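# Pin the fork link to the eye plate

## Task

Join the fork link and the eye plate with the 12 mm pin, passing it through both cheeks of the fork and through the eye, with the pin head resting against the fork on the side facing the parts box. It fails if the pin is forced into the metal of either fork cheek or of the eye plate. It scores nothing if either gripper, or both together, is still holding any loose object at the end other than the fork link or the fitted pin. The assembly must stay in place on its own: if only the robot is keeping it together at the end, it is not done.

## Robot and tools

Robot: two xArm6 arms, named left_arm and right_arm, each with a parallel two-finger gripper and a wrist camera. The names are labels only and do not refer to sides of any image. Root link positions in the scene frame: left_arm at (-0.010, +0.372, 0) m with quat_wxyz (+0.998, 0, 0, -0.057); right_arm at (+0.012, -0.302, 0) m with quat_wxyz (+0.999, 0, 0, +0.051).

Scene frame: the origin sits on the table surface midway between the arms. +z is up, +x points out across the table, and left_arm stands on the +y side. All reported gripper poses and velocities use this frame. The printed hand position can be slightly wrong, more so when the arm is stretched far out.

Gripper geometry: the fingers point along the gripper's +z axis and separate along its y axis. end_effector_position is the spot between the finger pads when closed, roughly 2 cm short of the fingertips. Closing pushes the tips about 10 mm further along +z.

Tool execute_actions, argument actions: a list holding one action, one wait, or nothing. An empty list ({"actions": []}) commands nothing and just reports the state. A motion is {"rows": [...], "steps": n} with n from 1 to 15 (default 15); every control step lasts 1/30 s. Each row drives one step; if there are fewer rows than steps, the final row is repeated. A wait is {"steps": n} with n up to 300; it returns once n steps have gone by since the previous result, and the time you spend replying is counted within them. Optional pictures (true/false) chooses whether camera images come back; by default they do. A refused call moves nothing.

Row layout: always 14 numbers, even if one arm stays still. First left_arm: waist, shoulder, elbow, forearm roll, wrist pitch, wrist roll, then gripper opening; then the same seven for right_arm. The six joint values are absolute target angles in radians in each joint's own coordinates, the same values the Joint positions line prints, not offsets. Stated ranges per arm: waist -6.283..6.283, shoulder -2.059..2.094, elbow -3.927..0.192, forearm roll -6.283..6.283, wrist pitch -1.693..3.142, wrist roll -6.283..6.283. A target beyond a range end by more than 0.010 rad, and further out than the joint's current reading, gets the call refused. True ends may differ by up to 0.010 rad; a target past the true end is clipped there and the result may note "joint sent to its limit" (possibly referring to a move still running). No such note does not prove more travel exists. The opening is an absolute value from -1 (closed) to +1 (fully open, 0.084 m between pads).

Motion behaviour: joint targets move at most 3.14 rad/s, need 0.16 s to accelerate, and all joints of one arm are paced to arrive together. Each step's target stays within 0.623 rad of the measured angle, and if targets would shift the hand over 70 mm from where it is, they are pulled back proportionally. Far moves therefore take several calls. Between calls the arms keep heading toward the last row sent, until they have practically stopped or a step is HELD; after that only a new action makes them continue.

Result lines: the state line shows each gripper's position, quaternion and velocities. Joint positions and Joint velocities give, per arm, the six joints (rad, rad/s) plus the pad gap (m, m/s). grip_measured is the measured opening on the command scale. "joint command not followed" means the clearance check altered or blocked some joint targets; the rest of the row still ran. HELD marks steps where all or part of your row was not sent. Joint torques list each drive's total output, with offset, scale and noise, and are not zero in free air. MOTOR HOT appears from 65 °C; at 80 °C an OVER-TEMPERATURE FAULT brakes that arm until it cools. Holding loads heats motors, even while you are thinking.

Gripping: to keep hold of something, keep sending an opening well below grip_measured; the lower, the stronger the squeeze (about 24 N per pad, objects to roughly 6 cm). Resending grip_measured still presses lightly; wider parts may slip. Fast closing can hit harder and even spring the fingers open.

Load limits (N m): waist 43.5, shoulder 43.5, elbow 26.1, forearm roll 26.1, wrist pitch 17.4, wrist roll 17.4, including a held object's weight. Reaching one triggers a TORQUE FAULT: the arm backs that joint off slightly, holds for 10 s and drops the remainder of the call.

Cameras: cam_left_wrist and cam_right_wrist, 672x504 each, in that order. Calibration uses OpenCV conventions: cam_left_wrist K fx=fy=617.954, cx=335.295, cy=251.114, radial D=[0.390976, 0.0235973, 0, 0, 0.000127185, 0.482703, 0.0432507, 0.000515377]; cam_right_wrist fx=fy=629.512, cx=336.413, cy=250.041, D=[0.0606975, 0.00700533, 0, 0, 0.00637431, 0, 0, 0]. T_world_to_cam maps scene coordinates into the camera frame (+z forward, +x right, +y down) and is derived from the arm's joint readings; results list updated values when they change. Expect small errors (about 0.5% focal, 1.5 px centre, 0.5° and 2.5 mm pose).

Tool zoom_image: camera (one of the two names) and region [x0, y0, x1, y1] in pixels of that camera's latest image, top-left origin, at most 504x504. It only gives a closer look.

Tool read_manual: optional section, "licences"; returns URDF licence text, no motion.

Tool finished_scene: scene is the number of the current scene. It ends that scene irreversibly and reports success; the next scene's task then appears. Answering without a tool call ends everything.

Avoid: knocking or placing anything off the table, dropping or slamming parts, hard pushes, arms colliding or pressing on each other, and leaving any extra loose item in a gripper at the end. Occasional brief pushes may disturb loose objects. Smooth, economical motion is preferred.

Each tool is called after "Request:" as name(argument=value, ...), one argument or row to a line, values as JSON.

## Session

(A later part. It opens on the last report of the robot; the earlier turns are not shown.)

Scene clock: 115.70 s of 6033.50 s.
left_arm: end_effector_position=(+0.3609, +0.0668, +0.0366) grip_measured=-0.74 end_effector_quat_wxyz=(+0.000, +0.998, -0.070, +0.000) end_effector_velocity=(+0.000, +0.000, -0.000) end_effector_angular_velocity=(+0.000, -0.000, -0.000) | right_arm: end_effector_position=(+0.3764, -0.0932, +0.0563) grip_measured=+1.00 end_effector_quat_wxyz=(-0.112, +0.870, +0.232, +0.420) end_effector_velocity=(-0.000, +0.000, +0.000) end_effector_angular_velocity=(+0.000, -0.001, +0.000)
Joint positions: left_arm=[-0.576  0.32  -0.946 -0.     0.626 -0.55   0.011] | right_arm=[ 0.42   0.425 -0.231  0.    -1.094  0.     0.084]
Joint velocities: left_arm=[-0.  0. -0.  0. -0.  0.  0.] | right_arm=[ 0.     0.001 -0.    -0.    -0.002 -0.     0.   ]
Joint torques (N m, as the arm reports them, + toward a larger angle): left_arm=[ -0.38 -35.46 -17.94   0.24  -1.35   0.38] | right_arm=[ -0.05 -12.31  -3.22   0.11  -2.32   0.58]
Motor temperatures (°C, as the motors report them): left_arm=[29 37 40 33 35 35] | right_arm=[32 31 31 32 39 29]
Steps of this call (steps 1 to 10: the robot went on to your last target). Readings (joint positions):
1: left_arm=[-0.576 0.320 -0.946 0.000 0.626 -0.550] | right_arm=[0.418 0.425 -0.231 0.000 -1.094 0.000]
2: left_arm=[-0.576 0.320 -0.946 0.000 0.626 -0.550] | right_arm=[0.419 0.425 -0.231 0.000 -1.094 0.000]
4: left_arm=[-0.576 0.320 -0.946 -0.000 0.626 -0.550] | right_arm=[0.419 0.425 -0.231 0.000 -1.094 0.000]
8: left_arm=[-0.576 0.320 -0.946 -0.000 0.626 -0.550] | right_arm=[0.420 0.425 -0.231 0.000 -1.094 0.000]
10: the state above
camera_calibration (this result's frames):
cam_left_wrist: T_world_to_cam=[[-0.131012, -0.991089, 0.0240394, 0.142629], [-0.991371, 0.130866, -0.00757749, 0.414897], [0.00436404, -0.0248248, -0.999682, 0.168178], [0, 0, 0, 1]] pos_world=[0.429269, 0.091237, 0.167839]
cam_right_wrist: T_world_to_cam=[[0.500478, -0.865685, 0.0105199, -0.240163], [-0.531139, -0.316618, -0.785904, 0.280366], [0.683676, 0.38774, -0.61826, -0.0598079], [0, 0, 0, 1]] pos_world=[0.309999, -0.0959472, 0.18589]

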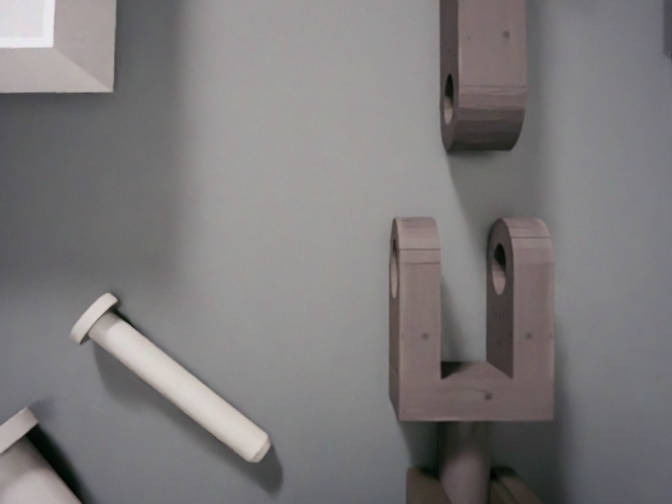

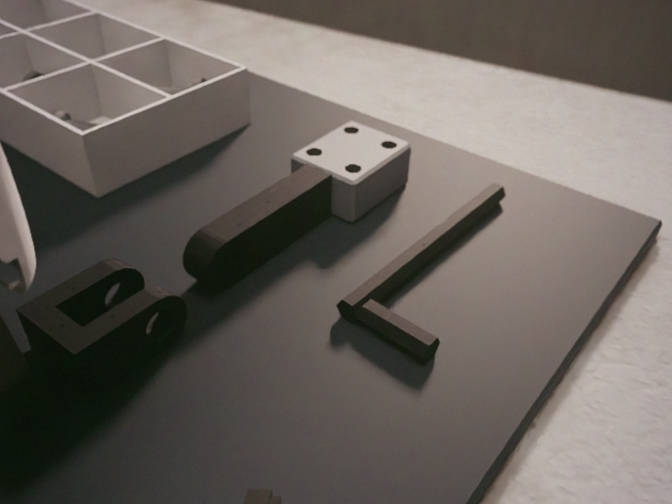

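Request:
execute_actions(
  actions=[
    {"rows":[[-0.5702,0.3479,-0.9879,0,0.64,-0.5442,-1,0.42,0.425,-0.231,0,-1.094,0,1]]},
  ],
)

Scene clock: 121.93 s of 6033.50 s.
left_arm: end_effector_position=(+0.3702, +0.0625, +0.0363) grip_measured=-0.74 end_effector_quat_wxyz=(-0.000, +0.998, -0.070, -0.000) end_effector_velocity=(+0.001, -0.000, -0.000) end_effector_angular_velocity=(-0.000, +0.000, +0.001) | right_arm: end_effector_position=(+0.3763, -0.0931, +0.0563) grip_measured=+1.00 end_effector_quat_wxyz=(-0.112, +0.870, +0.232, +0.420) end_effector_velocity=(+0.000, +0.000, +0.001) end_effector_angular_velocity=(+0.001, -0.002, +0.000)
Joint positions: left_arm=[-0.57   0.348 -0.987  0.     0.64  -0.544  0.011] | right_arm=[ 0.42   0.425 -0.231  0.    -1.094  0.     0.084]
Joint velocities: left_arm=[ 0.     0.002 -0.003 -0.001  0.001  0.    -0.   ] | right_arm=[ 0.    -0.002 -0.     0.    -0.    -0.001  0.   ]
Joint torques (N m, as the arm reports them, + toward a larger angle): left_arm=[ -0.39 -35.44 -17.35   0.7   -1.65   0.24] | right_arm=[ -0.04 -12.09  -3.18  -0.15  -2.32   0.68]
Motor temperatures (°C, as the motors report them): left_arm=[29 37 40 33 35 35] | right_arm=[32 31 31 32 39 29]
Steps of this call (steps 1 to 15: the robot went on to your last target; steps 16 to 90: nothing new was sent; then 2.73 s passed at rest; steps 91 to 105: all 15 steps of this action). Readings (joint positions):
91: left_arm=[-0.576 0.321 -0.947 0.000 0.626 -0.550] | right_arm=[0.420 0.425 -0.231 0.000 -1.094 0.000]
92: left_arm=[-0.575 0.323 -0.950 -0.000 0.628 -0.549] | right_arm=[0.420 0.425 -0.231 0.000 -1.094 0.000]
94: left_arm=[-0.573 0.335 -0.968 -0.000 0.634 -0.547] | right_arm=[0.420 0.425 -0.231 0.000 -1.094 -0.000]
98: left_arm=[-0.571 0.345 -0.984 -0.000 0.638 -0.545] | right_arm=[0.420 0.425 -0.231 0.000 -1.094 -0.000]
105: the state above
camera_calibration (this result's frames):
cam_left_wrist: T_world_to_cam=[[-0.130977, -0.991097, 0.0238935, 0.1396], [-0.991377, 0.130836, -0.00734606, 0.424709], [0.00415452, -0.0246496, -0.999688, 0.167859], [0, 0, 0, 1]] pos_world=[0.438633, 0.0869273, 0.167591]
cam_right_wrist: T_world_to_cam=[[0.500696, -0.865559, 0.0105164, -0.240132], [-0.531092, -0.316767, -0.785875, 0.280311], [0.683553, 0.3879, -0.618296, -0.0597485], [0, 0, 0, 1]] pos_world=[0.309945, -0.0958784, 0.185873]

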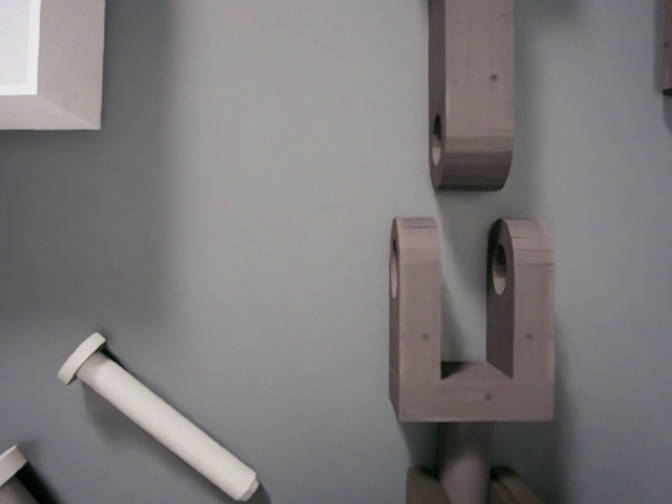

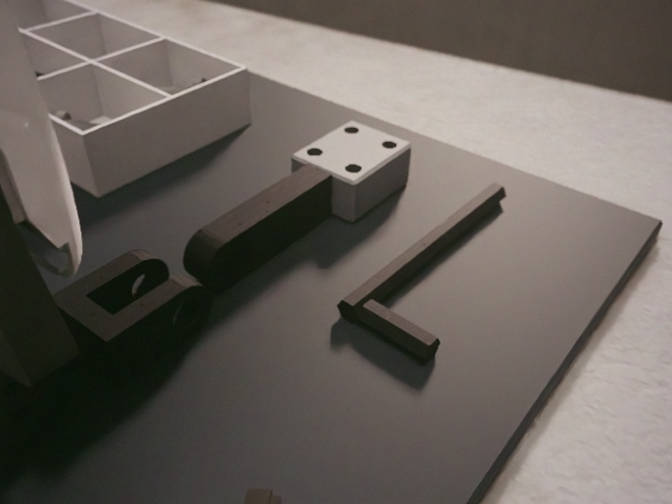

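Request:
execute_actions(
  actions=[
    {"rows":[[-0.5557,0.381,-1.042,0,0.661,-0.5297,-1,0.42,0.425,-0.231,0,-1.094,0,1]]},
  ],
  pictures=false,
)

Request:
execute_actions(
  actions=[
    {"rows":[[-0.5416,0.4146,-1.0954,0,0.6808,-0.5156,-1,0.42,0.425,-0.231,0,-1.094,0,1]]},
  ],
  pictures=false,
)

Request:
execute_actions(
  actions=[
    {"steps":8},
  ],
)

Scene clock: 127.97 s of 6033.50 s.
left_arm: end_effector_position=(+0.3846, +0.0601, +0.0368) grip_measured=-0.74 end_effector_quat_wxyz=(-0.000, +0.998, -0.070, -0.000) end_effector_velocity=(+0.001, -0.000, +0.000) end_effector_angular_velocity=(-0.000, -0.000, +0.000) | right_arm: end_effector_position=(+0.3763, -0.0931, +0.0563) grip_measured=+1.00 end_effector_quat_wxyz=(-0.112, +0.870, +0.232, +0.420) end_effector_velocity=(-0.000, +0.000, +0.000) end_effector_angular_velocity=(+0.001, -0.001, +0.000)
Joint positions: left_arm=[-0.556  0.381 -1.041  0.     0.661 -0.53   0.011] | right_arm=[ 0.42   0.425 -0.231  0.    -1.094 -0.     0.084]
Joint velocities: left_arm=[ 0.001  0.003 -0.006 -0.     0.002  0.001 -0.   ] | right_arm=[ 0.     0.001 -0.     0.    -0.002  0.    -0.   ]
Joint torques (N m, as the arm reports them, + toward a larger angle): left_arm=[ -0.41 -37.68 -18.07   0.44  -1.36   0.34] | right_arm=[ -0.4  -12.29  -2.97  -0.05  -2.33   0.57]
Motor temperatures (°C, as the motors report them): left_arm=[29 37 40 33 35 35] | right_arm=[32 31 31 32 39 29]
Steps of this call (steps 1 to 15: the robot went on to your last target; steps 16 to 90: nothing new was sent; then 2.53 s passed at rest; steps 91 to 105: all 15 steps of this action). Readings (joint positions):
91: left_arm=[-0.570 0.348 -0.988 0.000 0.640 -0.544] | right_arm=[0.420 0.425 -0.231 -0.000 -1.094 0.000]
92: left_arm=[-0.569 0.350 -0.992 -0.000 0.642 -0.543] | right_arm=[0.420 0.425 -0.231 -0.000 -1.094 0.000]
94: left_arm=[-0.563 0.365 -1.015 -0.000 0.651 -0.537] | right_arm=[0.420 0.425 -0.231 0.000 -1.094 -0.000]
98: left_arm=[-0.557 0.378 -1.037 0.000 0.658 -0.531] | right_arm=[0.420 0.425 -0.231 -0.000 -1.094 -0.000]
105: the state above

Scene clock: 128.47 s of 6033.50 s.
left_arm: end_effector_position=(+0.3989, +0.0580, +0.0370) grip_measured=-0.74 end_effector_quat_wxyz=(-0.000, +0.998, -0.070, -0.000) end_effector_velocity=(+0.001, -0.000, +0.000) end_effector_angular_velocity=(-0.000, -0.000, -0.000) | right_arm: end_effector_position=(+0.3763, -0.0931, +0.0563) grip_measured=+1.00 end_effector_quat_wxyz=(-0.112, +0.870, +0.232, +0.420) end_effector_velocity=(+0.000, -0.001, +0.000) end_effector_angular_velocity=(+0.000, -0.000, -0.002)
Joint positions: left_arm=[-0.542  0.414 -1.095  0.     0.681 -0.516  0.011] | right_arm=[ 0.42   0.425 -0.231 -0.    -1.094  0.     0.084]
Joint velocities: left_arm=[ 0.001  0.003 -0.005 -0.     0.002  0.002  0.   ] | right_arm=[-0.002 -0.001 -0.     0.     0.     0.     0.   ]
Joint torques (N m, as the arm reports them, + toward a larger angle): left_arm=[ -0.22 -38.23 -18.27   0.45  -1.57   0.16] | right_arm=[ -0.13 -12.42  -3.07  -0.07  -2.41   0.58]
Motor temperatures (°C, as the motors report them): left_arm=[29 37 40 33 35 35] | right_arm=[32 31 31 32 39 29]
Steps of this call (steps 1 to 15: all 15 steps of this action). Readings (joint positions):
1: left_arm=[-0.556 0.381 -1.042 0.000 0.661 -0.530] | right_arm=[0.420 0.425 -0.231 -0.000 -1.094 0.000]
2: left_arm=[-0.555 0.384 -1.046 0.000 0.663 -0.528] | right_arm=[0.420 0.425 -0.231 0.000 -1.094 -0.000]
4: left_arm=[-0.549 0.398 -1.069 -0.000 0.671 -0.523] | right_arm=[0.420 0.425 -0.231 -0.000 -1.094 0.000]
8: left_arm=[-0.543 0.411 -1.090 0.000 0.678 -0.517] | right_arm=[0.420 0.425 -0.231 0.000 -1.094 0.000]
15: the state above

Scene clock: 128.73 s of 6033.50 s.
left_arm: end_effector_position=(+0.3991, +0.0580, +0.0370) grip_measured=-0.74 end_effector_quat_wxyz=(-0.000, +0.998, -0.070, -0.000) end_effector_velocity=(+0.001, -0.000, +0.000) end_effector_angular_velocity=(-0.000, -0.001, -0.000) | right_arm: end_effector_position=(+0.3763, -0.0931, +0.0563) grip_measured=+1.00 end_effector_quat_wxyz=(-0.112, +0.870, +0.232, +0.420) end_effector_velocity=(-0.000, +0.000, +0.000) end_effector_angular_velocity=(+0.000, -0.000, +0.001)
Joint positions: left_arm=[-0.542  0.415 -1.095  0.     0.681 -0.516  0.011] | right_arm=[ 0.42   0.425 -0.231  0.    -1.094 -0.     0.084]
Joint velocities: left_arm=[ 0.     0.    -0.001  0.001  0.     0.     0.   ] | right_arm=[ 0.001 -0.     0.    -0.     0.     0.    -0.   ]
Joint torques (N m, as the arm reports them, + toward a larger angle): left_arm=[ -0.19 -38.86 -18.25   0.41  -1.64   0.47] | right_arm=[ -0.16 -12.42  -3.    -0.09  -2.25   0.61]
Motor temperatures (°C, as the motors report them): left_arm=[29 37 40 33 35 35] | right_arm=[32 31 31 32 39 29]
Steps of this call (steps 1 to 8: the robot went on to your last target). Readings (joint positions):
1: left_arm=[-0.542 0.414 -1.095 0.000 0.681 -0.516] | right_arm=[0.420 0.425 -0.231 -0.000 -1.094 0.000]
2: left_arm=[-0.542 0.414 -1.095 0.000 0.681 -0.516] | right_arm=[0.420 0.425 -0.231 0.000 -1.094 -0.000]
4: left_arm=[-0.542 0.414 -1.095 0.000 0.681 -0.516] | right_arm=[0.420 0.425 -0.231 -0.000 -1.094 -0.000]
8: the state above
camera_calibration (this result's frames):
cam_left_wrist: T_world_to_cam=[[-0.130998, -0.991094, 0.0239071, 0.138885], [-0.991374, 0.130857, -0.00736649, 0.453973], [0.00417248, -0.0246658, -0.999687, 0.168288], [0, 0, 0, 1]] pos_world=[0.467548, 0.0823937, 0.168259]
cam_right_wrist: T_world_to_cam=[[0.500696, -0.865559, 0.0105165, -0.240132], [-0.531092, -0.316767, -0.785875, 0.280311], [0.683553, 0.3879, -0.618295, -0.0597485], [0, 0, 0, 1]] pos_world=[0.309945, -0.0958784, 0.185873]

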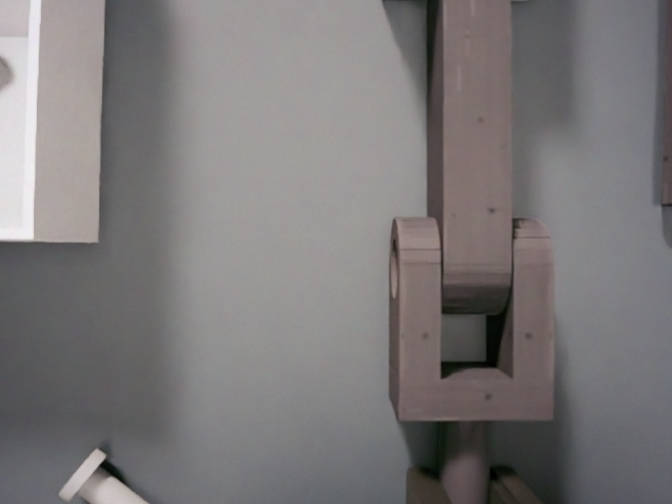

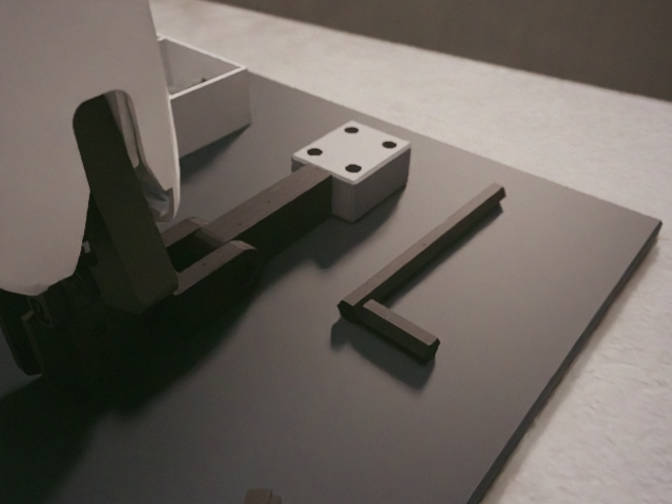

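Request:
execute_actions(
  actions=[
    {"rows":[[-0.5406,0.4175,-1.0991,0,0.6816,-0.5146,-1,0.42,0.425,-0.231,0,-1.094,0,1]],"steps":12},
  ],
  pictures=false,
)

Request:
execute_actions(
  actions=[
    {"rows":[[-0.5406,0.4175,-1.0991,0,0.6816,-0.5146,-0.3,0.42,0.425,-0.231,0,-1.094,0,1]],"steps":8},
  ],
  pictures=false,
)

Request:
execute_actions(
  actions=[
    {"rows":[[-0.5406,0.3,-1.0991,0,0.8,-0.5146,-0.3,0.42,0.425,-0.231,0,-1.094,0,1]],"steps":12},
  ],
  pictures=false,
)

Request:
execute_actions(
  actions=[
    {"rows":[[-0.2954,-0.03,-0.6621,-0.092,0.749,-0.612,-0.3,0.42,0.425,-0.231,0,-1.094,0,1]]},
  ],
  pictures=false,
)

Request:
execute_actions(
  actions=[
    {"steps":12},
  ],
  pictures=false,
)

Request:
execute_actions(
  actions=[
    {"rows":[[-0.2954,0.1203,-0.6621,-0.092,0.599,-0.612,-0.3,0.42,0.425,-0.231,0,-1.094,0,1]]},
  ],
  pictures=false,
)

Request:
execute_actions(
  actions=[
    {"steps":10},
  ],
)

Scene clock: 139.63 s of 6033.50 s.
left_arm: end_effector_position=(+0.4001, +0.0579, +0.0368) grip_measured=-0.74 end_effector_quat_wxyz=(+0.000, +0.998, -0.070, +0.000) end_effector_velocity=(+0.001, -0.000, +0.000) end_effector_angular_velocity=(-0.001, -0.000, +0.001) | right_arm: end_effector_position=(+0.3763, -0.0931, +0.0563) grip_measured=+1.00 end_effector_quat_wxyz=(-0.112, +0.870, +0.232, +0.420) end_effector_velocity=(+0.001, +0.001, +0.001) end_effector_angular_velocity=(+0.002, -0.003, +0.001)
Joint positions: left_arm=[-0.541  0.417 -1.099 -0.     0.682 -0.515  0.011] | right_arm=[ 0.42   0.425 -0.231 -0.    -1.094  0.     0.084]
Joint velocities: left_arm=[ 0.     0.001 -0.002 -0.     0.    -0.     0.   ] | right_arm=[ 0.001 -0.003  0.    -0.    -0.    -0.     0.   ]
Joint torques (N m, as the arm reports them, + toward a larger angle): left_arm=[ -0.29 -38.3  -18.49   0.52  -1.52   0.35] | right_arm=[ -0.1  -12.57  -3.13  -0.08  -2.25   0.68]
Motor temperatures (°C, as the motors report them): left_arm=[29 37 40 33 35 35] | right_arm=[32 31 31 32 39 29]
Steps of this call (steps 1 to 15: the robot went on to your last target; steps 16 to 90: nothing new was sent; then 7.50 s passed at rest; steps 91 to 102: all 12 steps of this action). Readings (joint positions):
91: left_arm=[-0.542 0.415 -1.095 0.000 0.681 -0.516] | right_arm=[0.420 0.425 -0.231 0.000 -1.094 -0.000]
92: left_arm=[-0.541 0.415 -1.096 0.000 0.681 -0.515] | right_arm=[0.420 0.425 -0.231 -0.000 -1.094 0.000]
94: left_arm=[-0.541 0.416 -1.098 -0.000 0.681 -0.515] | right_arm=[0.420 0.425 -0.231 0.000 -1.094 0.000]
98: left_arm=[-0.541 0.417 -1.099 -0.000 0.682 -0.515] | right_arm=[0.420 0.425 -0.231 0.000 -1.094 -0.000]
102: the state above

Scene clock: 139.90 s of 6033.50 s.
left_arm: end_effector_position=(+0.4004, +0.0577, +0.0371) grip_measured=-0.32 end_effector_quat_wxyz=(+0.000, +0.998, -0.070, +0.000) end_effector_velocity=(-0.003, +0.002, -0.004) end_effector_angular_velocity=(+0.007, +0.010, +0.000) | right_arm: end_effector_position=(+0.3763, -0.0931, +0.0563) grip_measured=+1.00 end_effector_quat_wxyz=(-0.112, +0.870, +0.232, +0.420) end_effector_velocity=(+0.000, +0.000, +0.001) end_effector_angular_velocity=(+0.000, -0.002, +0.001)
Joint positions: left_arm=[-0.541  0.417 -1.1    0.     0.681 -0.515  0.03 ] | right_arm=[ 0.42   0.425 -0.231 -0.    -1.094  0.     0.084]
Joint velocities: left_arm=[-0.     0.004  0.006 -0.001  0.002  0.001  0.   ] | right_arm=[ 0.    -0.001 -0.    -0.    -0.001 -0.001  0.   ]
Joint torques (N m, as the arm reports them, + toward a larger angle): left_arm=[ -0.17 -37.45 -17.23   0.39  -1.48   0.21] | right_arm=[  0.05 -12.19  -3.03  -0.01  -2.32   0.63]
Motor temperatures (°C, as the motors report them): left_arm=[29 37 40 33 35 35] | right_arm=[32 31 31 32 39 29]
Steps of this call (steps 1 to 8: all 8 steps of this action). Readings (joint positions):
1: left_arm=[-0.541 0.417 -1.099 -0.000 0.682 -0.515] | right_arm=[0.420 0.425 -0.231 -0.000 -1.094 0.000]
2: left_arm=[-0.541 0.417 -1.099 0.000 0.681 -0.515] | right_arm=[0.420 0.425 -0.231 -0.000 -1.094 0.000]
4: left_arm=[-0.541 0.417 -1.100 0.000 0.681 -0.515] | right_arm=[0.420 0.425 -0.231 -0.000 -1.094 -0.000]
8: the state above

Scene clock: 140.30 s of 6033.50 s.
left_arm: end_effector_position=(+0.3956, +0.0613, +0.0863) grip_measured=-0.32 end_effector_quat_wxyz=(-0.000, +0.998, -0.070, -0.001) end_effector_velocity=(-0.024, +0.018, -0.017) end_effector_angular_velocity=(+0.054, +0.072, -0.000) | right_arm: end_effector_position=(+0.3763, -0.0931, +0.0563) grip_measured=+1.00 end_effector_quat_wxyz=(-0.112, +0.870, +0.232, +0.420) end_effector_velocity=(+0.000, +0.000, +0.000) end_effector_angular_velocity=(+0.001, -0.002, +0.001)
Joint positions: left_arm=[-0.541  0.304 -1.098  0.     0.796 -0.515  0.03 ] | right_arm=[ 0.42   0.425 -0.231  0.    -1.094 -0.     0.084]
Joint velocities: left_arm=[-0.001 -0.002  0.039 -0.001  0.053  0.    -0.   ] | right_arm=[ 0.001  0.     0.     0.    -0.002 -0.    -0.   ]
Joint torques (N m, as the arm reports them, + toward a larger angle): left_arm=[ -0.59 -36.83 -19.94   0.36  -1.44   0.59] | right_arm=[ -0.24 -12.56  -3.24  -0.14  -2.25   0.67]
Motor temperatures (°C, as the motors report them): left_arm=[29 37 40 33 35 35] | right_arm=[32 31 31 32 39 29]
Steps of this call (steps 1 to 12: all 12 steps of this action). Readings (joint positions):
1: left_arm=[-0.541 0.417 -1.099 0.000 0.682 -0.515] | right_arm=[0.420 0.425 -0.231 -0.000 -1.094 0.000]
2: left_arm=[-0.541 0.414 -1.099 0.000 0.687 -0.515] | right_arm=[0.420 0.425 -0.231 0.000 -1.094 0.000]
4: left_arm=[-0.541 0.381 -1.094 0.000 0.726 -0.515] | right_arm=[0.420 0.425 -0.231 0.000 -1.094 0.000]
8: left_arm=[-0.541 0.311 -1.105 -0.000 0.781 -0.515] | right_arm=[0.420 0.425 -0.231 -0.000 -1.094 -0.000]
12: the state above

Scene clock: 140.80 s of 6033.50 s.
left_arm: end_effector_position=(+0.3455, +0.1998, +0.0846) grip_measured=-0.32 end_effector_quat_wxyz=(+0.011, +0.992, +0.120, -0.037) end_effector_velocity=(-0.070, +0.109, -0.015) end_effector_angular_velocity=(-0.017, +0.069, +0.349) | right_arm: end_effector_position=(+0.3763, -0.0931, +0.0563) grip_measured=+1.00 end_effector_quat_wxyz=(-0.112, +0.870, +0.232, +0.420) end_effector_velocity=(-0.000, -0.000, -0.000) end_effector_angular_velocity=(-0.001, +0.001, -0.000)
Joint positions: left_arm=[-0.313 -0.005 -0.694 -0.085  0.754 -0.604  0.03 ] | right_arm=[ 0.42   0.425 -0.231  0.    -1.094  0.     0.084]
Joint velocities: left_arm=[ 0.2   -0.277  0.371 -0.08  -0.043 -0.086 -0.   ] | right_arm=[-0.001  0.001  0.    -0.     0.     0.    -0.   ]
Joint torques (N m, as the arm reports them, + toward a larger angle): left_arm=[ -3.87 -20.73 -20.98   0.61  -1.45   0.22] | right_arm=[ -0.14 -12.26  -3.1    0.07  -2.3    0.55]
Motor temperatures (°C, as the motors report them): left_arm=[29 37 40 33 35 35] | right_arm=[32 31 31 32 39 29]
Steps of this call (steps 1 to 15: all 15 steps of this action). Readings (joint positions):
1: left_arm=[-0.540 0.303 -1.097 -0.000 0.797 -0.515] | right_arm=[0.420 0.425 -0.231 0.000 -1.094 0.000]
2: left_arm=[-0.539 0.300 -1.093 -0.001 0.796 -0.516] | right_arm=[0.420 0.425 -0.231 0.000 -1.094 -0.000]
4: left_arm=[-0.517 0.269 -1.052 -0.010 0.790 -0.526] | right_arm=[0.420 0.425 -0.231 -0.000 -1.094 -0.000]
8: left_arm=[-0.432 0.156 -0.906 -0.040 0.775 -0.557] | right_arm=[0.420 0.425 -0.231 0.000 -1.094 -0.000]
15: the state above

Scene clock: 141.20 s of 6033.50 s.
left_arm: end_effector_position=(+0.3398, +0.2087, +0.0837) grip_measured=-0.32 end_effector_quat_wxyz=(+0.013, +0.990, +0.135, -0.040) end_effector_velocity=(-0.002, +0.003, -0.000) end_effector_angular_velocity=(+0.001, +0.002, +0.006) | right_arm: end_effector_position=(+0.3763, -0.0931, +0.0563) grip_measured=+1.00 end_effector_quat_wxyz=(-0.112, +0.870, +0.232, +0.420) end_effector_velocity=(-0.000, +0.000, -0.000) end_effector_angular_velocity=(-0.000, +0.000, +0.001)
Joint positions: left_arm=[-0.296 -0.029 -0.663 -0.092  0.749 -0.612  0.03 ] | right_arm=[ 0.42   0.425 -0.231  0.    -1.094 -0.     0.084]
Joint velocities: left_arm=[ 0.005 -0.006  0.008 -0.001  0.    -0.001  0.   ] | right_arm=[ 0.  0.  0.  0. -0. -0. -0.]
Joint torques (N m, as the arm reports them, + toward a larger angle): left_arm=[ -0.11 -24.64 -17.28   0.63  -1.24   0.24] | right_arm=[ -0.03 -12.27  -3.18  -0.07  -2.31   0.63]
Motor temperatures (°C, as the motors report them): left_arm=[29 37 40 33 35 35] | right_arm=[32 31 31 32 39 29]
Steps of this call (steps 1 to 12: the robot went on to your last target). Readings (joint positions):
1: left_arm=[-0.308 -0.012 -0.684 -0.087 0.752 -0.606] | right_arm=[0.420 0.425 -0.231 0.000 -1.094 0.000]
2: left_arm=[-0.304 -0.017 -0.678 -0.088 0.751 -0.608] | right_arm=[0.420 0.425 -0.231 -0.000 -1.094 0.000]
4: left_arm=[-0.300 -0.023 -0.671 -0.090 0.750 -0.610] | right_arm=[0.420 0.425 -0.231 -0.000 -1.094 0.000]
8: left_arm=[-0.297 -0.028 -0.665 -0.091 0.749 -0.611] | right_arm=[0.420 0.425 -0.231 0.000 -1.094 -0.000]
12: the state above

Scene clock: 141.70 s of 6033.50 s.
left_arm: end_effector_position=(+0.3478, +0.2092, +0.0355) grip_measured=-0.32 end_effector_quat_wxyz=(+0.008, +0.989, +0.140, -0.036) end_effector_velocity=(+0.000, +0.000, -0.006) end_effector_angular_velocity=(+0.001, -0.001, +0.001) | right_arm: end_effector_position=(+0.3763, -0.0931, +0.0563) grip_measured=+1.00 end_effector_quat_wxyz=(-0.112, +0.870, +0.232, +0.420) end_effector_velocity=(+0.000, -0.000, +0.000) end_effector_angular_velocity=(-0.000, -0.001, +0.000)
Joint positions: left_arm=[-0.295  0.118 -0.663 -0.092  0.601 -0.612  0.03 ] | right_arm=[ 0.42   0.425 -0.231  0.    -1.094 -0.     0.084]
Joint velocities: left_arm=[ 0.     0.018  0.002 -0.    -0.021  0.001 -0.   ] | right_arm=[-0.    -0.001 -0.    -0.     0.    -0.001  0.   ]
Joint torques (N m, as the arm reports them, + toward a larger angle): left_arm=[ -0.47 -27.01 -15.69   0.56  -1.21   0.36] | right_arm=[ -0.26 -11.93  -2.96  -0.07  -2.28   0.71]
Motor temperatures (°C, as the motors report them): left_arm=[29 37 40 33 35 35] | right_arm=[32 31 31 32 39 29]
Steps of this call (steps 1 to 15: all 15 steps of this action). Readings (joint positions):
1: left_arm=[-0.296 -0.029 -0.663 -0.092 0.749 -0.612] | right_arm=[0.420 0.425 -0.231 0.000 -1.094 -0.000]
2: left_arm=[-0.296 -0.026 -0.663 -0.092 0.743 -0.612] | right_arm=[0.420 0.425 -0.231 0.000 -1.094 -0.000]
4: left_arm=[-0.296 0.011 -0.666 -0.092 0.701 -0.612] | right_arm=[0.420 0.425 -0.231 0.000 -1.094 0.000]
8: left_arm=[-0.296 0.101 -0.658 -0.092 0.625 -0.612] | right_arm=[0.420 0.425 -0.231 0.000 -1.094 -0.000]
15: the state above

Scene clock: 142.03 s of 6033.50 s.
left_arm: end_effector_position=(+0.3474, +0.2094, +0.0344) grip_measured=-0.32 end_effector_quat_wxyz=(+0.008, +0.989, +0.140, -0.037) end_effector_velocity=(-0.001, +0.000, -0.001) end_effector_angular_velocity=(+0.001, +0.002, +0.001) | right_arm: end_effector_position=(+0.3763, -0.0931, +0.0563) grip_measured=+1.00 end_effector_quat_wxyz=(-0.112, +0.870, +0.232, +0.420) end_effector_velocity=(-0.001, -0.000, -0.001) end_effector_angular_velocity=(-0.002, +0.003, +0.000)
Joint positions: left_arm=[-0.295  0.12  -0.662 -0.092  0.599 -0.612  0.03 ] | right_arm=[ 0.42   0.425 -0.231  0.    -1.094  0.     0.084]
Joint velocities: left_arm=[ 0.     0.002  0.001 -0.001 -0.001 -0.001  0.   ] | right_arm=[ 0.     0.002  0.     0.     0.002 -0.    -0.   ]
Joint torques (N m, as the arm reports them, + toward a larger angle): left_arm=[ -0.78 -27.2  -15.63   0.42  -1.24   0.33] | right_arm=[ -0.08 -12.17  -3.2   -0.16  -2.25   0.76]
Motor temperatures (°C, as the motors report them): left_arm=[29 37 40 33 35 35] | right_arm=[32 31 31 32 39 29]
Steps of this call (steps 1 to 10: the robot went on to your last target). Readings (joint positions):
1: left_arm=[-0.295 0.118 -0.663 -0.092 0.600 -0.612] | right_arm=[0.420 0.425 -0.231 -0.000 -1.094 0.000]
2: left_arm=[-0.295 0.119 -0.663 -0.092 0.600 -0.612] | right_arm=[0.420 0.425 -0.231 -0.000 -1.094 -0.000]
4: left_arm=[-0.295 0.119 -0.662 -0.092 0.600 -0.612] | right_arm=[0.420 0.425 -0.231 0.000 -1.094 -0.000]
8: left_arm=[-0.295 0.120 -0.662 -0.092 0.599 -0.612] | right_arm=[0.420 0.425 -0.231 0.000 -1.094 0.000]
10: the state above
camera_calibration (this result's frames):
cam_left_wrist: T_world_to_cam=[[0.286462, -0.957672, 0.0283365, 0.130045], [-0.956395, -0.284071, 0.0679144, 0.455031], [-0.0569902, -0.0465558, -0.997289, 0.195435], [0, 0, 0, 1]] pos_world=[0.409075, 0.2629, 0.160317]
cam_right_wrist: T_world_to_cam=[[0.500696, -0.865559, 0.0105164, -0.240132], [-0.531092, -0.316767, -0.785875, 0.280311], [0.683553, 0.3879, -0.618296, -0.0597485], [0, 0, 0, 1]] pos_world=[0.309945, -0.0958784, 0.185873]

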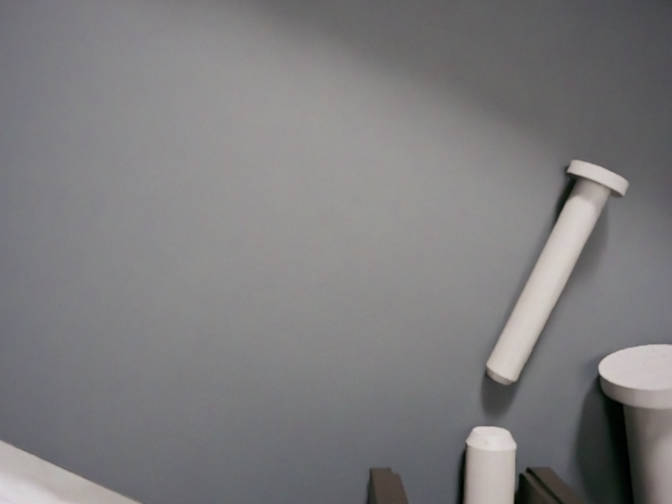

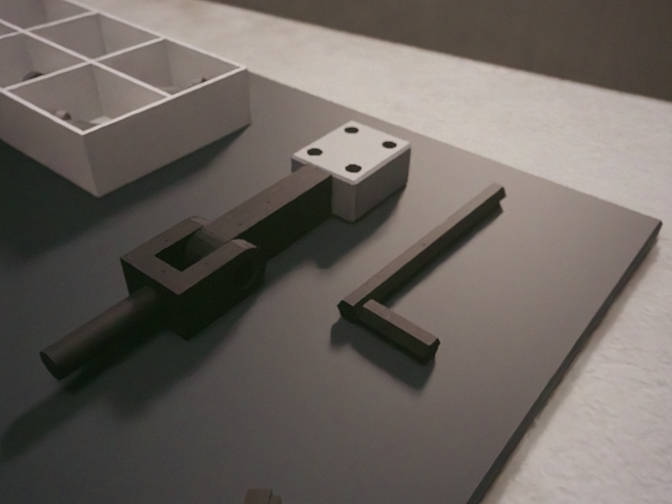

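Request:
execute_actions(
  actions=[
    {"rows":[[-0.3081,0.1203,-0.6621,-0.092,0.599,-0.6247,-0.3,0.42,0.425,-0.231,0,-1.094,0,1]],"steps":12},
  ],
  pictures=false,
)

Request:
execute_actions(
  actions=[
    {"rows":[[-0.3081,0.1203,-0.6621,-0.092,0.599,-0.6247,-0.45,0.42,0.425,-0.231,0,-1.094,0,1],[-0.3081,0.1203,-0.6621,-0.092,0.599,-0.6247,-0.55,0.42,0.425,-0.231,0,-1.094,0,1],[-0.3081,0.1203,-0.6621,-0.092,0.599,-0.6247,-0.65,0.42,0.425,-0.231,0,-1.094,0,1],[-0.3081,0.1203,-0.6621,-0.092,0.599,-0.6247,-0.75,0.42,0.425,-0.231,0,-1.094,0,1],[-0.3081,0.1203,-0.6621,-0.092,0.599,-0.6247,-1,0.42,0.425,-0.231,0,-1.094,0,1]]},
  ],
)

Scene clock: 148.60 s of 6033.50 s.
left_arm: end_effector_position=(+0.3453, +0.2050, +0.0343) grip_measured=-0.32 end_effector_quat_wxyz=(+0.007, +0.989, +0.140, -0.037) end_effector_velocity=(-0.001, -0.001, -0.000) end_effector_angular_velocity=(+0.001, +0.001, -0.001) | right_arm: end_effector_position=(+0.3763, -0.0931, +0.0563) grip_measured=+1.00 end_effector_quat_wxyz=(-0.112, +0.870, +0.232, +0.420) end_effector_velocity=(+0.000, -0.001, -0.000) end_effector_angular_velocity=(-0.000, -0.000, -0.002)
Joint positions: left_arm=[-0.308  0.12  -0.662 -0.092  0.599 -0.624  0.03 ] | right_arm=[ 0.42   0.425 -0.231  0.    -1.094  0.     0.084]
Joint velocities: left_arm=[-0.002  0.     0.001  0.001  0.    -0.002 -0.   ] | right_arm=[-0.002  0.    -0.    -0.    -0.    -0.    -0.   ]
Joint torques (N m, as the arm reports them, + toward a larger angle): left_arm=[ -0.55 -27.02 -15.27   0.29  -1.2    0.36] | right_arm=[ -0.25 -12.19  -2.86  -0.01  -2.26   0.69]
Motor temperatures (°C, as the motors report them): left_arm=[29 37 40 33 35 35] | right_arm=[32 31 31 32 39 29]
Steps of this call (steps 1 to 15: the robot went on to your last target; steps 16 to 90: nothing new was sent; then 3.17 s passed at rest; steps 91 to 102: all 12 steps of this action). Readings (joint positions):
91: left_arm=[-0.296 0.120 -0.662 -0.092 0.599 -0.612] | right_arm=[0.420 0.425 -0.231 -0.000 -1.094 0.000]
92: left_arm=[-0.297 0.120 -0.662 -0.092 0.599 -0.615] | right_arm=[0.420 0.425 -0.231 -0.000 -1.094 -0.000]
94: left_arm=[-0.303 0.120 -0.662 -0.092 0.599 -0.620] | right_arm=[0.420 0.425 -0.231 0.000 -1.094 0.000]
98: left_arm=[-0.307 0.120 -0.662 -0.092 0.599 -0.623] | right_arm=[0.420 0.425 -0.231 -0.000 -1.094 -0.000]
102: the state above

Scene clock: 149.10 s of 6033.50 s.
left_arm: end_effector_position=(+0.3452, +0.2049, +0.0343) grip_measured=-0.74 end_effector_quat_wxyz=(+0.007, +0.989, +0.140, -0.037) end_effector_velocity=(+0.000, -0.000, +0.000) end_effector_angular_velocity=(+0.000, -0.001, -0.001) | right_arm: end_effector_position=(+0.3763, -0.0931, +0.0563) grip_measured=+1.00 end_effector_quat_wxyz=(-0.112, +0.870, +0.232, +0.420) end_effector_velocity=(+0.000, +0.000, +0.001) end_effector_angular_velocity=(+0.001, -0.001, +0.001)
Joint positions: left_arm=[-0.308  0.12  -0.662 -0.092  0.599 -0.625  0.011] | right_arm=[ 0.42   0.425 -0.231 -0.    -1.094 -0.     0.084]
Joint velocities: left_arm=[-0.    -0.    -0.001  0.001  0.     0.    -0.   ] | right_arm=[ 0.001 -0.002 -0.     0.     0.     0.    -0.   ]
Joint torques (N m, as the arm reports them, + toward a larger angle): left_arm=[ -0.48 -26.8  -15.29   0.36  -1.13   0.31] | right_arm=[  0.1  -12.02  -3.14  -0.22  -2.31   0.67]
Motor temperatures (°C, as the motors report them): left_arm=[29 37 40 33 35 35] | right_arm=[32 31 31 32 39 29]
Steps of this call (steps 1 to 15: all 15 steps of this action). Readings (joint positions):
1: left_arm=[-0.308 0.120 -0.662 -0.092 0.599 -0.624] | right_arm=[0.420 0.425 -0.231 0.000 -1.094 -0.000]
2: left_arm=[-0.308 0.120 -0.662 -0.092 0.599 -0.625] | right_arm=[0.420 0.425 -0.231 0.000 -1.094 0.000]
4: left_arm=[-0.308 0.120 -0.662 -0.092 0.599 -0.625] | right_arm=[0.420 0.425 -0.231 0.000 -1.094 -0.000]
8: left_arm=[-0.308 0.120 -0.662 -0.092 0.599 -0.625] | right_arm=[0.420 0.425 -0.231 -0.000 -1.094 -0.000]
15: the state above
camera_calibration (this result's frames):
cam_left_wrist: T_world_to_cam=[[0.28646, -0.957706, 0.0271852, 0.126428], [-0.956361, -0.284123, 0.0681787, 0.451688], [-0.0575713, -0.0455293, -0.997303, 0.194959], [0, 0, 0, 1]] pos_world=[0.406984, 0.258292, 0.160201]
cam_right_wrist: T_world_to_cam=[[0.500696, -0.865559, 0.0105164, -0.240132], [-0.531092, -0.316767, -0.785875, 0.280311], [0.683553, 0.3879, -0.618296, -0.0597485], [0, 0, 0, 1]] pos_world=[0.309945, -0.0958784, 0.185873]

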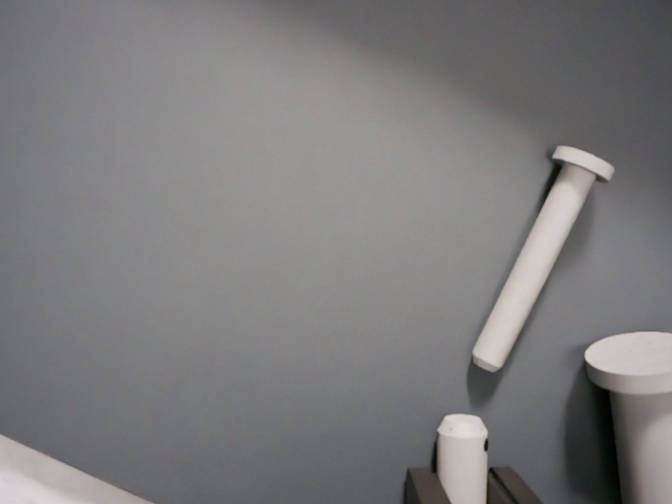

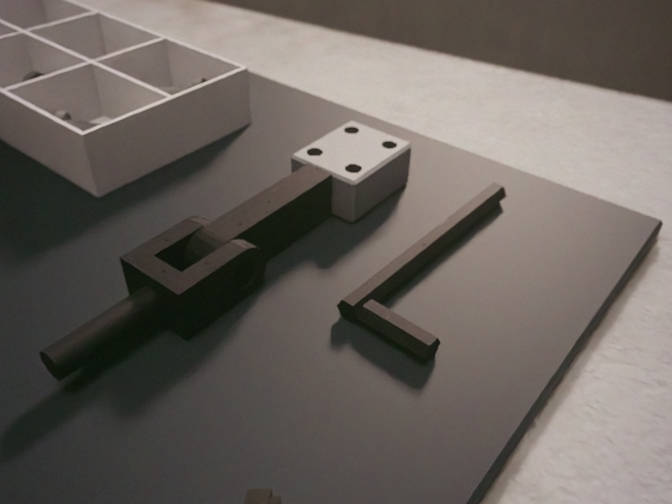

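Request:
execute_actions(
  actions=[
    {"rows":[[-0.3081,-0.05,-0.6621,-0.04,0.73,-0.6247,-1,0.42,0.425,-0.231,0,-1.094,0,1]]},
  ],
  pictures=false,
)

Request:
execute_actions(
  actions=[
    {"rows":[[-0.4046,0.41,-1.2618,0,0.8518,1.1924,-1,0.42,0.425,-0.231,0,-1.094,0,1]]},
  ],
  pictures=false,
)

Request:
execute_actions(
  actions=[
    {"steps":28},
  ],
  pictures=false,
)

Request:
execute_actions(
  actions=[
    {"rows":[[-0.4046,0.5102,-1.2618,0,0.7516,1.1924,-1,0.42,0.425,-0.231,0,-1.094,0,1]]},
  ],
  pictures=false,
)

Request:
execute_actions(
  actions=[
    {"steps":14},
  ],
)

Request:
zoom_image(
  camera="cam_right_wrist",
  region=[80, 170, 300, 340],
)

Scene clock: 158.50 s of 6033.50 s.
left_arm: end_effector_position=(+0.3467, +0.2073, +0.0908) grip_measured=-0.74 end_effector_quat_wxyz=(+0.006, +0.993, +0.117, -0.016) end_effector_velocity=(+0.003, -0.000, +0.010) end_effector_angular_velocity=(-0.000, -0.013, -0.007) | right_arm: end_effector_position=(+0.3763, -0.0931, +0.0563) grip_measured=+1.00 end_effector_quat_wxyz=(-0.112, +0.870, +0.232, +0.420) end_effector_velocity=(+0.000, -0.001, -0.001) end_effector_angular_velocity=(-0.000, +0.001, -0.002)
Joint positions: left_arm=[-0.308 -0.047 -0.661 -0.041  0.728 -0.625  0.011] | right_arm=[ 0.42   0.425 -0.231  0.    -1.094 -0.     0.084]
Joint velocities: left_arm=[-0.    -0.023 -0.007  0.008  0.018  0.    -0.   ] | right_arm=[-0.002  0.001  0.    -0.    -0.     0.    -0.   ]
Joint torques (N m, as the arm reports them, + toward a larger angle): left_arm=[ -0.27 -24.62 -18.06   0.41  -1.26   0.37] | right_arm=[ -0.02 -12.61  -3.19   0.07  -2.3    0.56]
Motor temperatures (°C, as the motors report them): left_arm=[29 37 40 33 35 35] | right_arm=[32 31 31 32 39 29]
Steps of this call (steps 1 to 15: the robot went on to your last target; steps 16 to 90: nothing new was sent; then 5.90 s passed at rest; steps 91 to 105: all 15 steps of this action). Readings (joint positions):
91: left_arm=[-0.308 0.120 -0.662 -0.092 0.599 -0.625] | right_arm=[0.420 0.425 -0.231 -0.000 -1.094 0.000]
92: left_arm=[-0.308 0.117 -0.662 -0.090 0.603 -0.625] | right_arm=[0.420 0.425 -0.231 -0.000 -1.094 -0.000]
94: left_arm=[-0.308 0.079 -0.658 -0.077 0.637 -0.625] | right_arm=[0.420 0.425 -0.231 -0.000 -1.094 0.000]
98: left_arm=[-0.308 -0.026 -0.668 -0.049 0.705 -0.625] | right_arm=[0.420 0.425 -0.231 0.000 -1.094 -0.000]
105: the state above

Scene clock: 159.00 s of 6033.50 s.
left_arm: end_effector_position=(+0.4482, +0.1199, +0.0918) grip_measured=-0.74 end_effector_quat_wxyz=(+0.002, +0.947, -0.322, -0.002) end_effector_velocity=(+0.149, -0.159, -0.034) end_effector_angular_velocity=(+0.010, -0.047, -2.943) | right_arm: end_effector_position=(+0.3763, -0.0931, +0.0563) grip_measured=+1.00 end_effector_quat_wxyz=(-0.112, +0.870, +0.232, +0.420) end_effector_velocity=(-0.000, +0.001, -0.000) end_effector_angular_velocity=(-0.000, -0.000, +0.002)
Joint positions: left_arm=[-0.388  0.331 -1.157 -0.007  0.83   0.159  0.011] | right_arm=[ 0.42   0.425 -0.231  0.    -1.094  0.     0.084]
Joint velocities: left_arm=[-0.143  0.665 -0.861  0.058  0.175  2.76  -0.   ] | right_arm=[ 0.002  0.001  0.    -0.    -0.001 -0.     0.   ]
Joint torques (N m, as the arm reports them, + toward a larger angle): left_arm=[  0.83 -42.09 -16.33   0.59  -1.09   0.49] | right_arm=[ -0.35 -12.51  -3.13   0.04  -2.3    0.6 ]
Motor temperatures (°C, as the motors report them): left_arm=[29 37 40 33 35 35] | right_arm=[32 31 31 32 39 29]
Steps of this call (steps 1 to 15: all 15 steps of this action). Readings (joint positions):
1: left_arm=[-0.308 -0.047 -0.661 -0.041 0.729 -0.624] | right_arm=[0.420 0.425 -0.231 0.000 -1.094 -0.000]
2: left_arm=[-0.309 -0.045 -0.665 -0.040 0.731 -0.619] | right_arm=[0.420 0.425 -0.231 -0.000 -1.094 0.000]
4: left_arm=[-0.315 -0.013 -0.706 -0.037 0.740 -0.574] | right_arm=[0.420 0.425 -0.231 0.000 -1.094 0.000]
8: left_arm=[-0.344 0.121 -0.884 -0.026 0.774 -0.377] | right_arm=[0.420 0.425 -0.231 -0.000 -1.094 0.000]
15: the state above

Scene clock: 159.93 s of 6033.50 s.
left_arm: end_effector_position=(+0.4659, +0.1010, +0.0879) grip_measured=-0.74 end_effector_quat_wxyz=(-0.000, +0.656, -0.755, +0.000) end_effector_velocity=(+0.000, -0.000, -0.000) end_effector_angular_velocity=(-0.000, +0.000, -0.004) | right_arm: end_effector_position=(+0.3763, -0.0931, +0.0563) grip_measured=+1.00 end_effector_quat_wxyz=(-0.112, +0.870, +0.232, +0.420) end_effector_velocity=(+0.000, -0.001, -0.000) end_effector_angular_velocity=(-0.000, +0.001, -0.002)
Joint positions: left_arm=[-0.405  0.41  -1.262 -0.     0.852  1.192  0.011] | right_arm=[ 0.42   0.425 -0.231 -0.    -1.094  0.     0.084]
Joint velocities: left_arm=[-0.     0.001 -0.    -0.     0.     0.004 -0.   ] | right_arm=[-0.002 -0.001  0.    -0.     0.002  0.    -0.   ]
Joint torques (N m, as the arm reports them, + toward a larger angle): left_arm=[ -0.25 -38.91 -19.42   0.37  -1.23   0.31] | right_arm=[ -0.28 -12.03  -3.19  -0.06  -2.4    0.74]
Motor temperatures (°C, as the motors report them): left_arm=[29 37 40 33 35 35] | right_arm=[32 31 31 32 39 29]
Steps of this call (steps 1 to 28: the robot went on to your last target). Readings (joint positions):
1: left_arm=[-0.392 0.351 -1.183 -0.005 0.835 0.252] | right_arm=[0.420 0.425 -0.231 0.000 -1.094 0.000]
2: left_arm=[-0.396 0.367 -1.203 -0.004 0.839 0.345] | right_arm=[0.420 0.425 -0.231 0.000 -1.094 -0.000]
4: left_arm=[-0.400 0.387 -1.230 -0.002 0.845 0.532] | right_arm=[0.420 0.425 -0.231 -0.000 -1.094 0.000]
8: left_arm=[-0.403 0.403 -1.253 -0.001 0.850 0.896] | right_arm=[0.420 0.425 -0.231 0.000 -1.094 -0.000]
28: the state above

Scene clock: 160.43 s of 6033.50 s.
left_arm: end_effector_position=(+0.4710, +0.0981, +0.0422) grip_measured=-0.74 end_effector_quat_wxyz=(-0.001, +0.656, -0.755, +0.001) end_effector_velocity=(-0.006, +0.003, -0.013) end_effector_angular_velocity=(+0.009, +0.017, -0.001) | right_arm: end_effector_position=(+0.3763, -0.0931, +0.0563) grip_measured=+1.00 end_effector_quat_wxyz=(-0.112, +0.870, +0.232, +0.420) end_effector_velocity=(+0.000, -0.000, +0.000) end_effector_angular_velocity=(+0.001, -0.001, -0.002)
Joint positions: left_arm=[-0.405  0.508 -1.263 -0.     0.752  1.192  0.011] | right_arm=[ 0.42   0.425 -0.231 -0.    -1.094  0.     0.084]
Joint velocities: left_arm=[-0.     0.017  0.012 -0.    -0.009  0.001  0.   ] | right_arm=[-0.001 -0.    -0.    -0.    -0.001  0.     0.   ]
Joint torques (N m, as the arm reports them, + toward a larger angle): left_arm=[ -0.25 -40.37 -17.88   0.28  -1.35   0.39] | right_arm=[ -0.04 -12.62  -3.1    0.04  -2.29   0.65]
Motor temperatures (°C, as the motors report them): left_arm=[29 37 40 33 35 35] | right_arm=[32 31 31 32 39 29]
Steps of this call (steps 1 to 15: all 15 steps of this action). Readings (joint positions):
1: left_arm=[-0.405 0.410 -1.262 -0.000 0.851 1.192] | right_arm=[0.420 0.425 -0.231 0.000 -1.094 -0.000]
2: left_arm=[-0.405 0.413 -1.263 -0.000 0.846 1.192] | right_arm=[0.420 0.425 -0.231 0.000 -1.094 0.000]
4: left_arm=[-0.405 0.444 -1.267 -0.000 0.810 1.192] | right_arm=[0.420 0.425 -0.231 0.000 -1.094 0.000]
8: left_arm=[-0.405 0.503 -1.256 0.000 0.767 1.192] | right_arm=[0.420 0.425 -0.231 -0.000 -1.094 0.000]
15: the state above

Scene clock: 160.90 s of 6033.50 s.
left_arm: end_effector_position=(+0.4701, +0.0985, +0.0404) grip_measured=-0.74 end_effector_quat_wxyz=(-0.000, +0.656, -0.755, +0.000) end_effector_velocity=(+0.000, -0.000, -0.000) end_effector_angular_velocity=(-0.000, -0.000, -0.000) | right_arm: end_effector_position=(+0.3763, -0.0931, +0.0563) grip_measured=+1.00 end_effector_quat_wxyz=(-0.112, +0.870, +0.232, +0.420) end_effector_velocity=(-0.000, +0.000, -0.000) end_effector_angular_velocity=(-0.001, +0.001, +0.001)
Joint positions: left_arm=[-0.405  0.51  -1.262 -0.     0.752  1.192  0.011] | right_arm=[ 0.42   0.425 -0.231 -0.    -1.094 -0.     0.084]
Joint velocities: left_arm=[ 0.     0.001 -0.001 -0.     0.     0.    -0.   ] | right_arm=[ 0.001 -0.001 -0.    -0.     0.002 -0.     0.   ]
Joint torques (N m, as the arm reports them, + toward a larger angle): left_arm=[ -0.36 -40.72 -18.3    0.15  -1.39   0.31] | right_arm=[ -0.09 -12.31  -3.17   0.03  -2.3    0.64]
Motor temperatures (°C, as the motors report them): left_arm=[29 37 40 33 35 35] | right_arm=[32 31 31 32 39 29]
Steps of this call (steps 1 to 14: the robot went on to your last target). Readings (joint positions):
1: left_arm=[-0.405 0.508 -1.263 -0.000 0.752 1.192] | right_arm=[0.420 0.425 -0.231 -0.000 -1.094 -0.000]
2: left_arm=[-0.405 0.509 -1.262 -0.000 0.752 1.192] | right_arm=[0.420 0.425 -0.231 0.000 -1.094 -0.000]
4: left_arm=[-0.405 0.509 -1.262 -0.000 0.752 1.192] | right_arm=[0.420 0.425 -0.231 -0.000 -1.094 -0.000]
8: left_arm=[-0.405 0.510 -1.262 -0.000 0.752 1.192] | right_arm=[0.420 0.425 -0.231 -0.000 -1.094 0.000]
14: the state above
camera_calibration (this result's frames):
cam_left_wrist: T_world_to_cam=[[-0.991073, 0.131176, 0.0238122, 0.482049], [0.131033, 0.99135, -0.00746458, -0.0933708], [-0.0245854, -0.00427776, -0.999689, 0.183931], [0, 0, 0, 1]] pos_world=[0.494502, 0.0301168, 0.171698]
cam_right_wrist: T_world_to_cam=[[0.500696, -0.865559, 0.0105164, -0.240132], [-0.531092, -0.316767, -0.785876, 0.280311], [0.683553, 0.3879, -0.618295, -0.0597485], [0, 0, 0, 1]] pos_world=[0.309945, -0.0958784, 0.185873]

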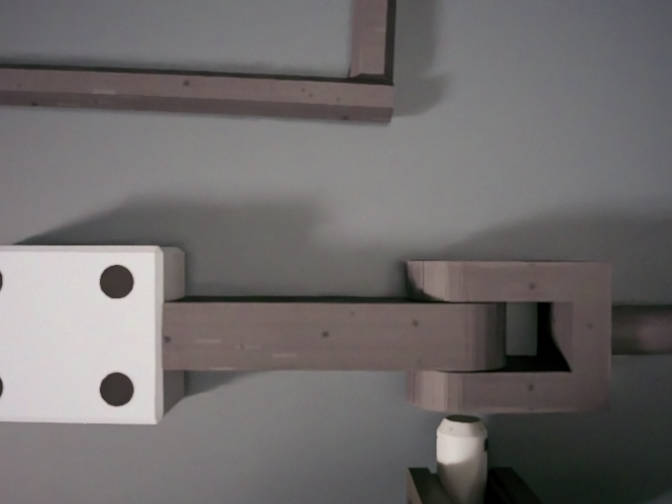

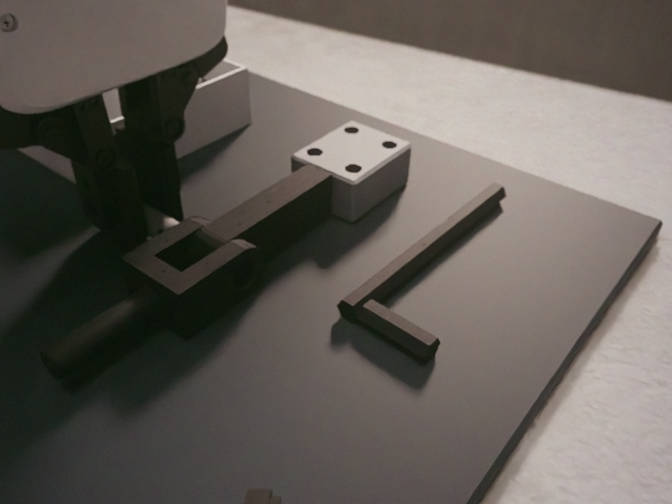

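Region (80, 170, 300, 340) of cam_right_wrist's 672x504 image, scaled by 2.291, with more detail than that image has; it fills the top 389 rows of this view, and the rest is white.

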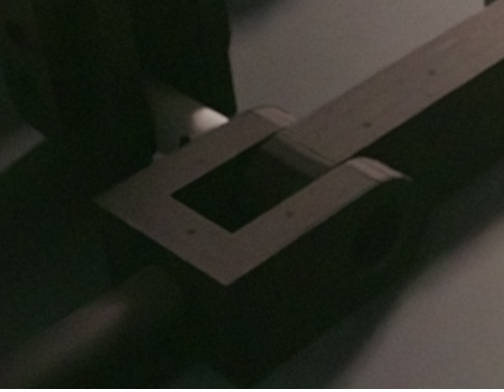

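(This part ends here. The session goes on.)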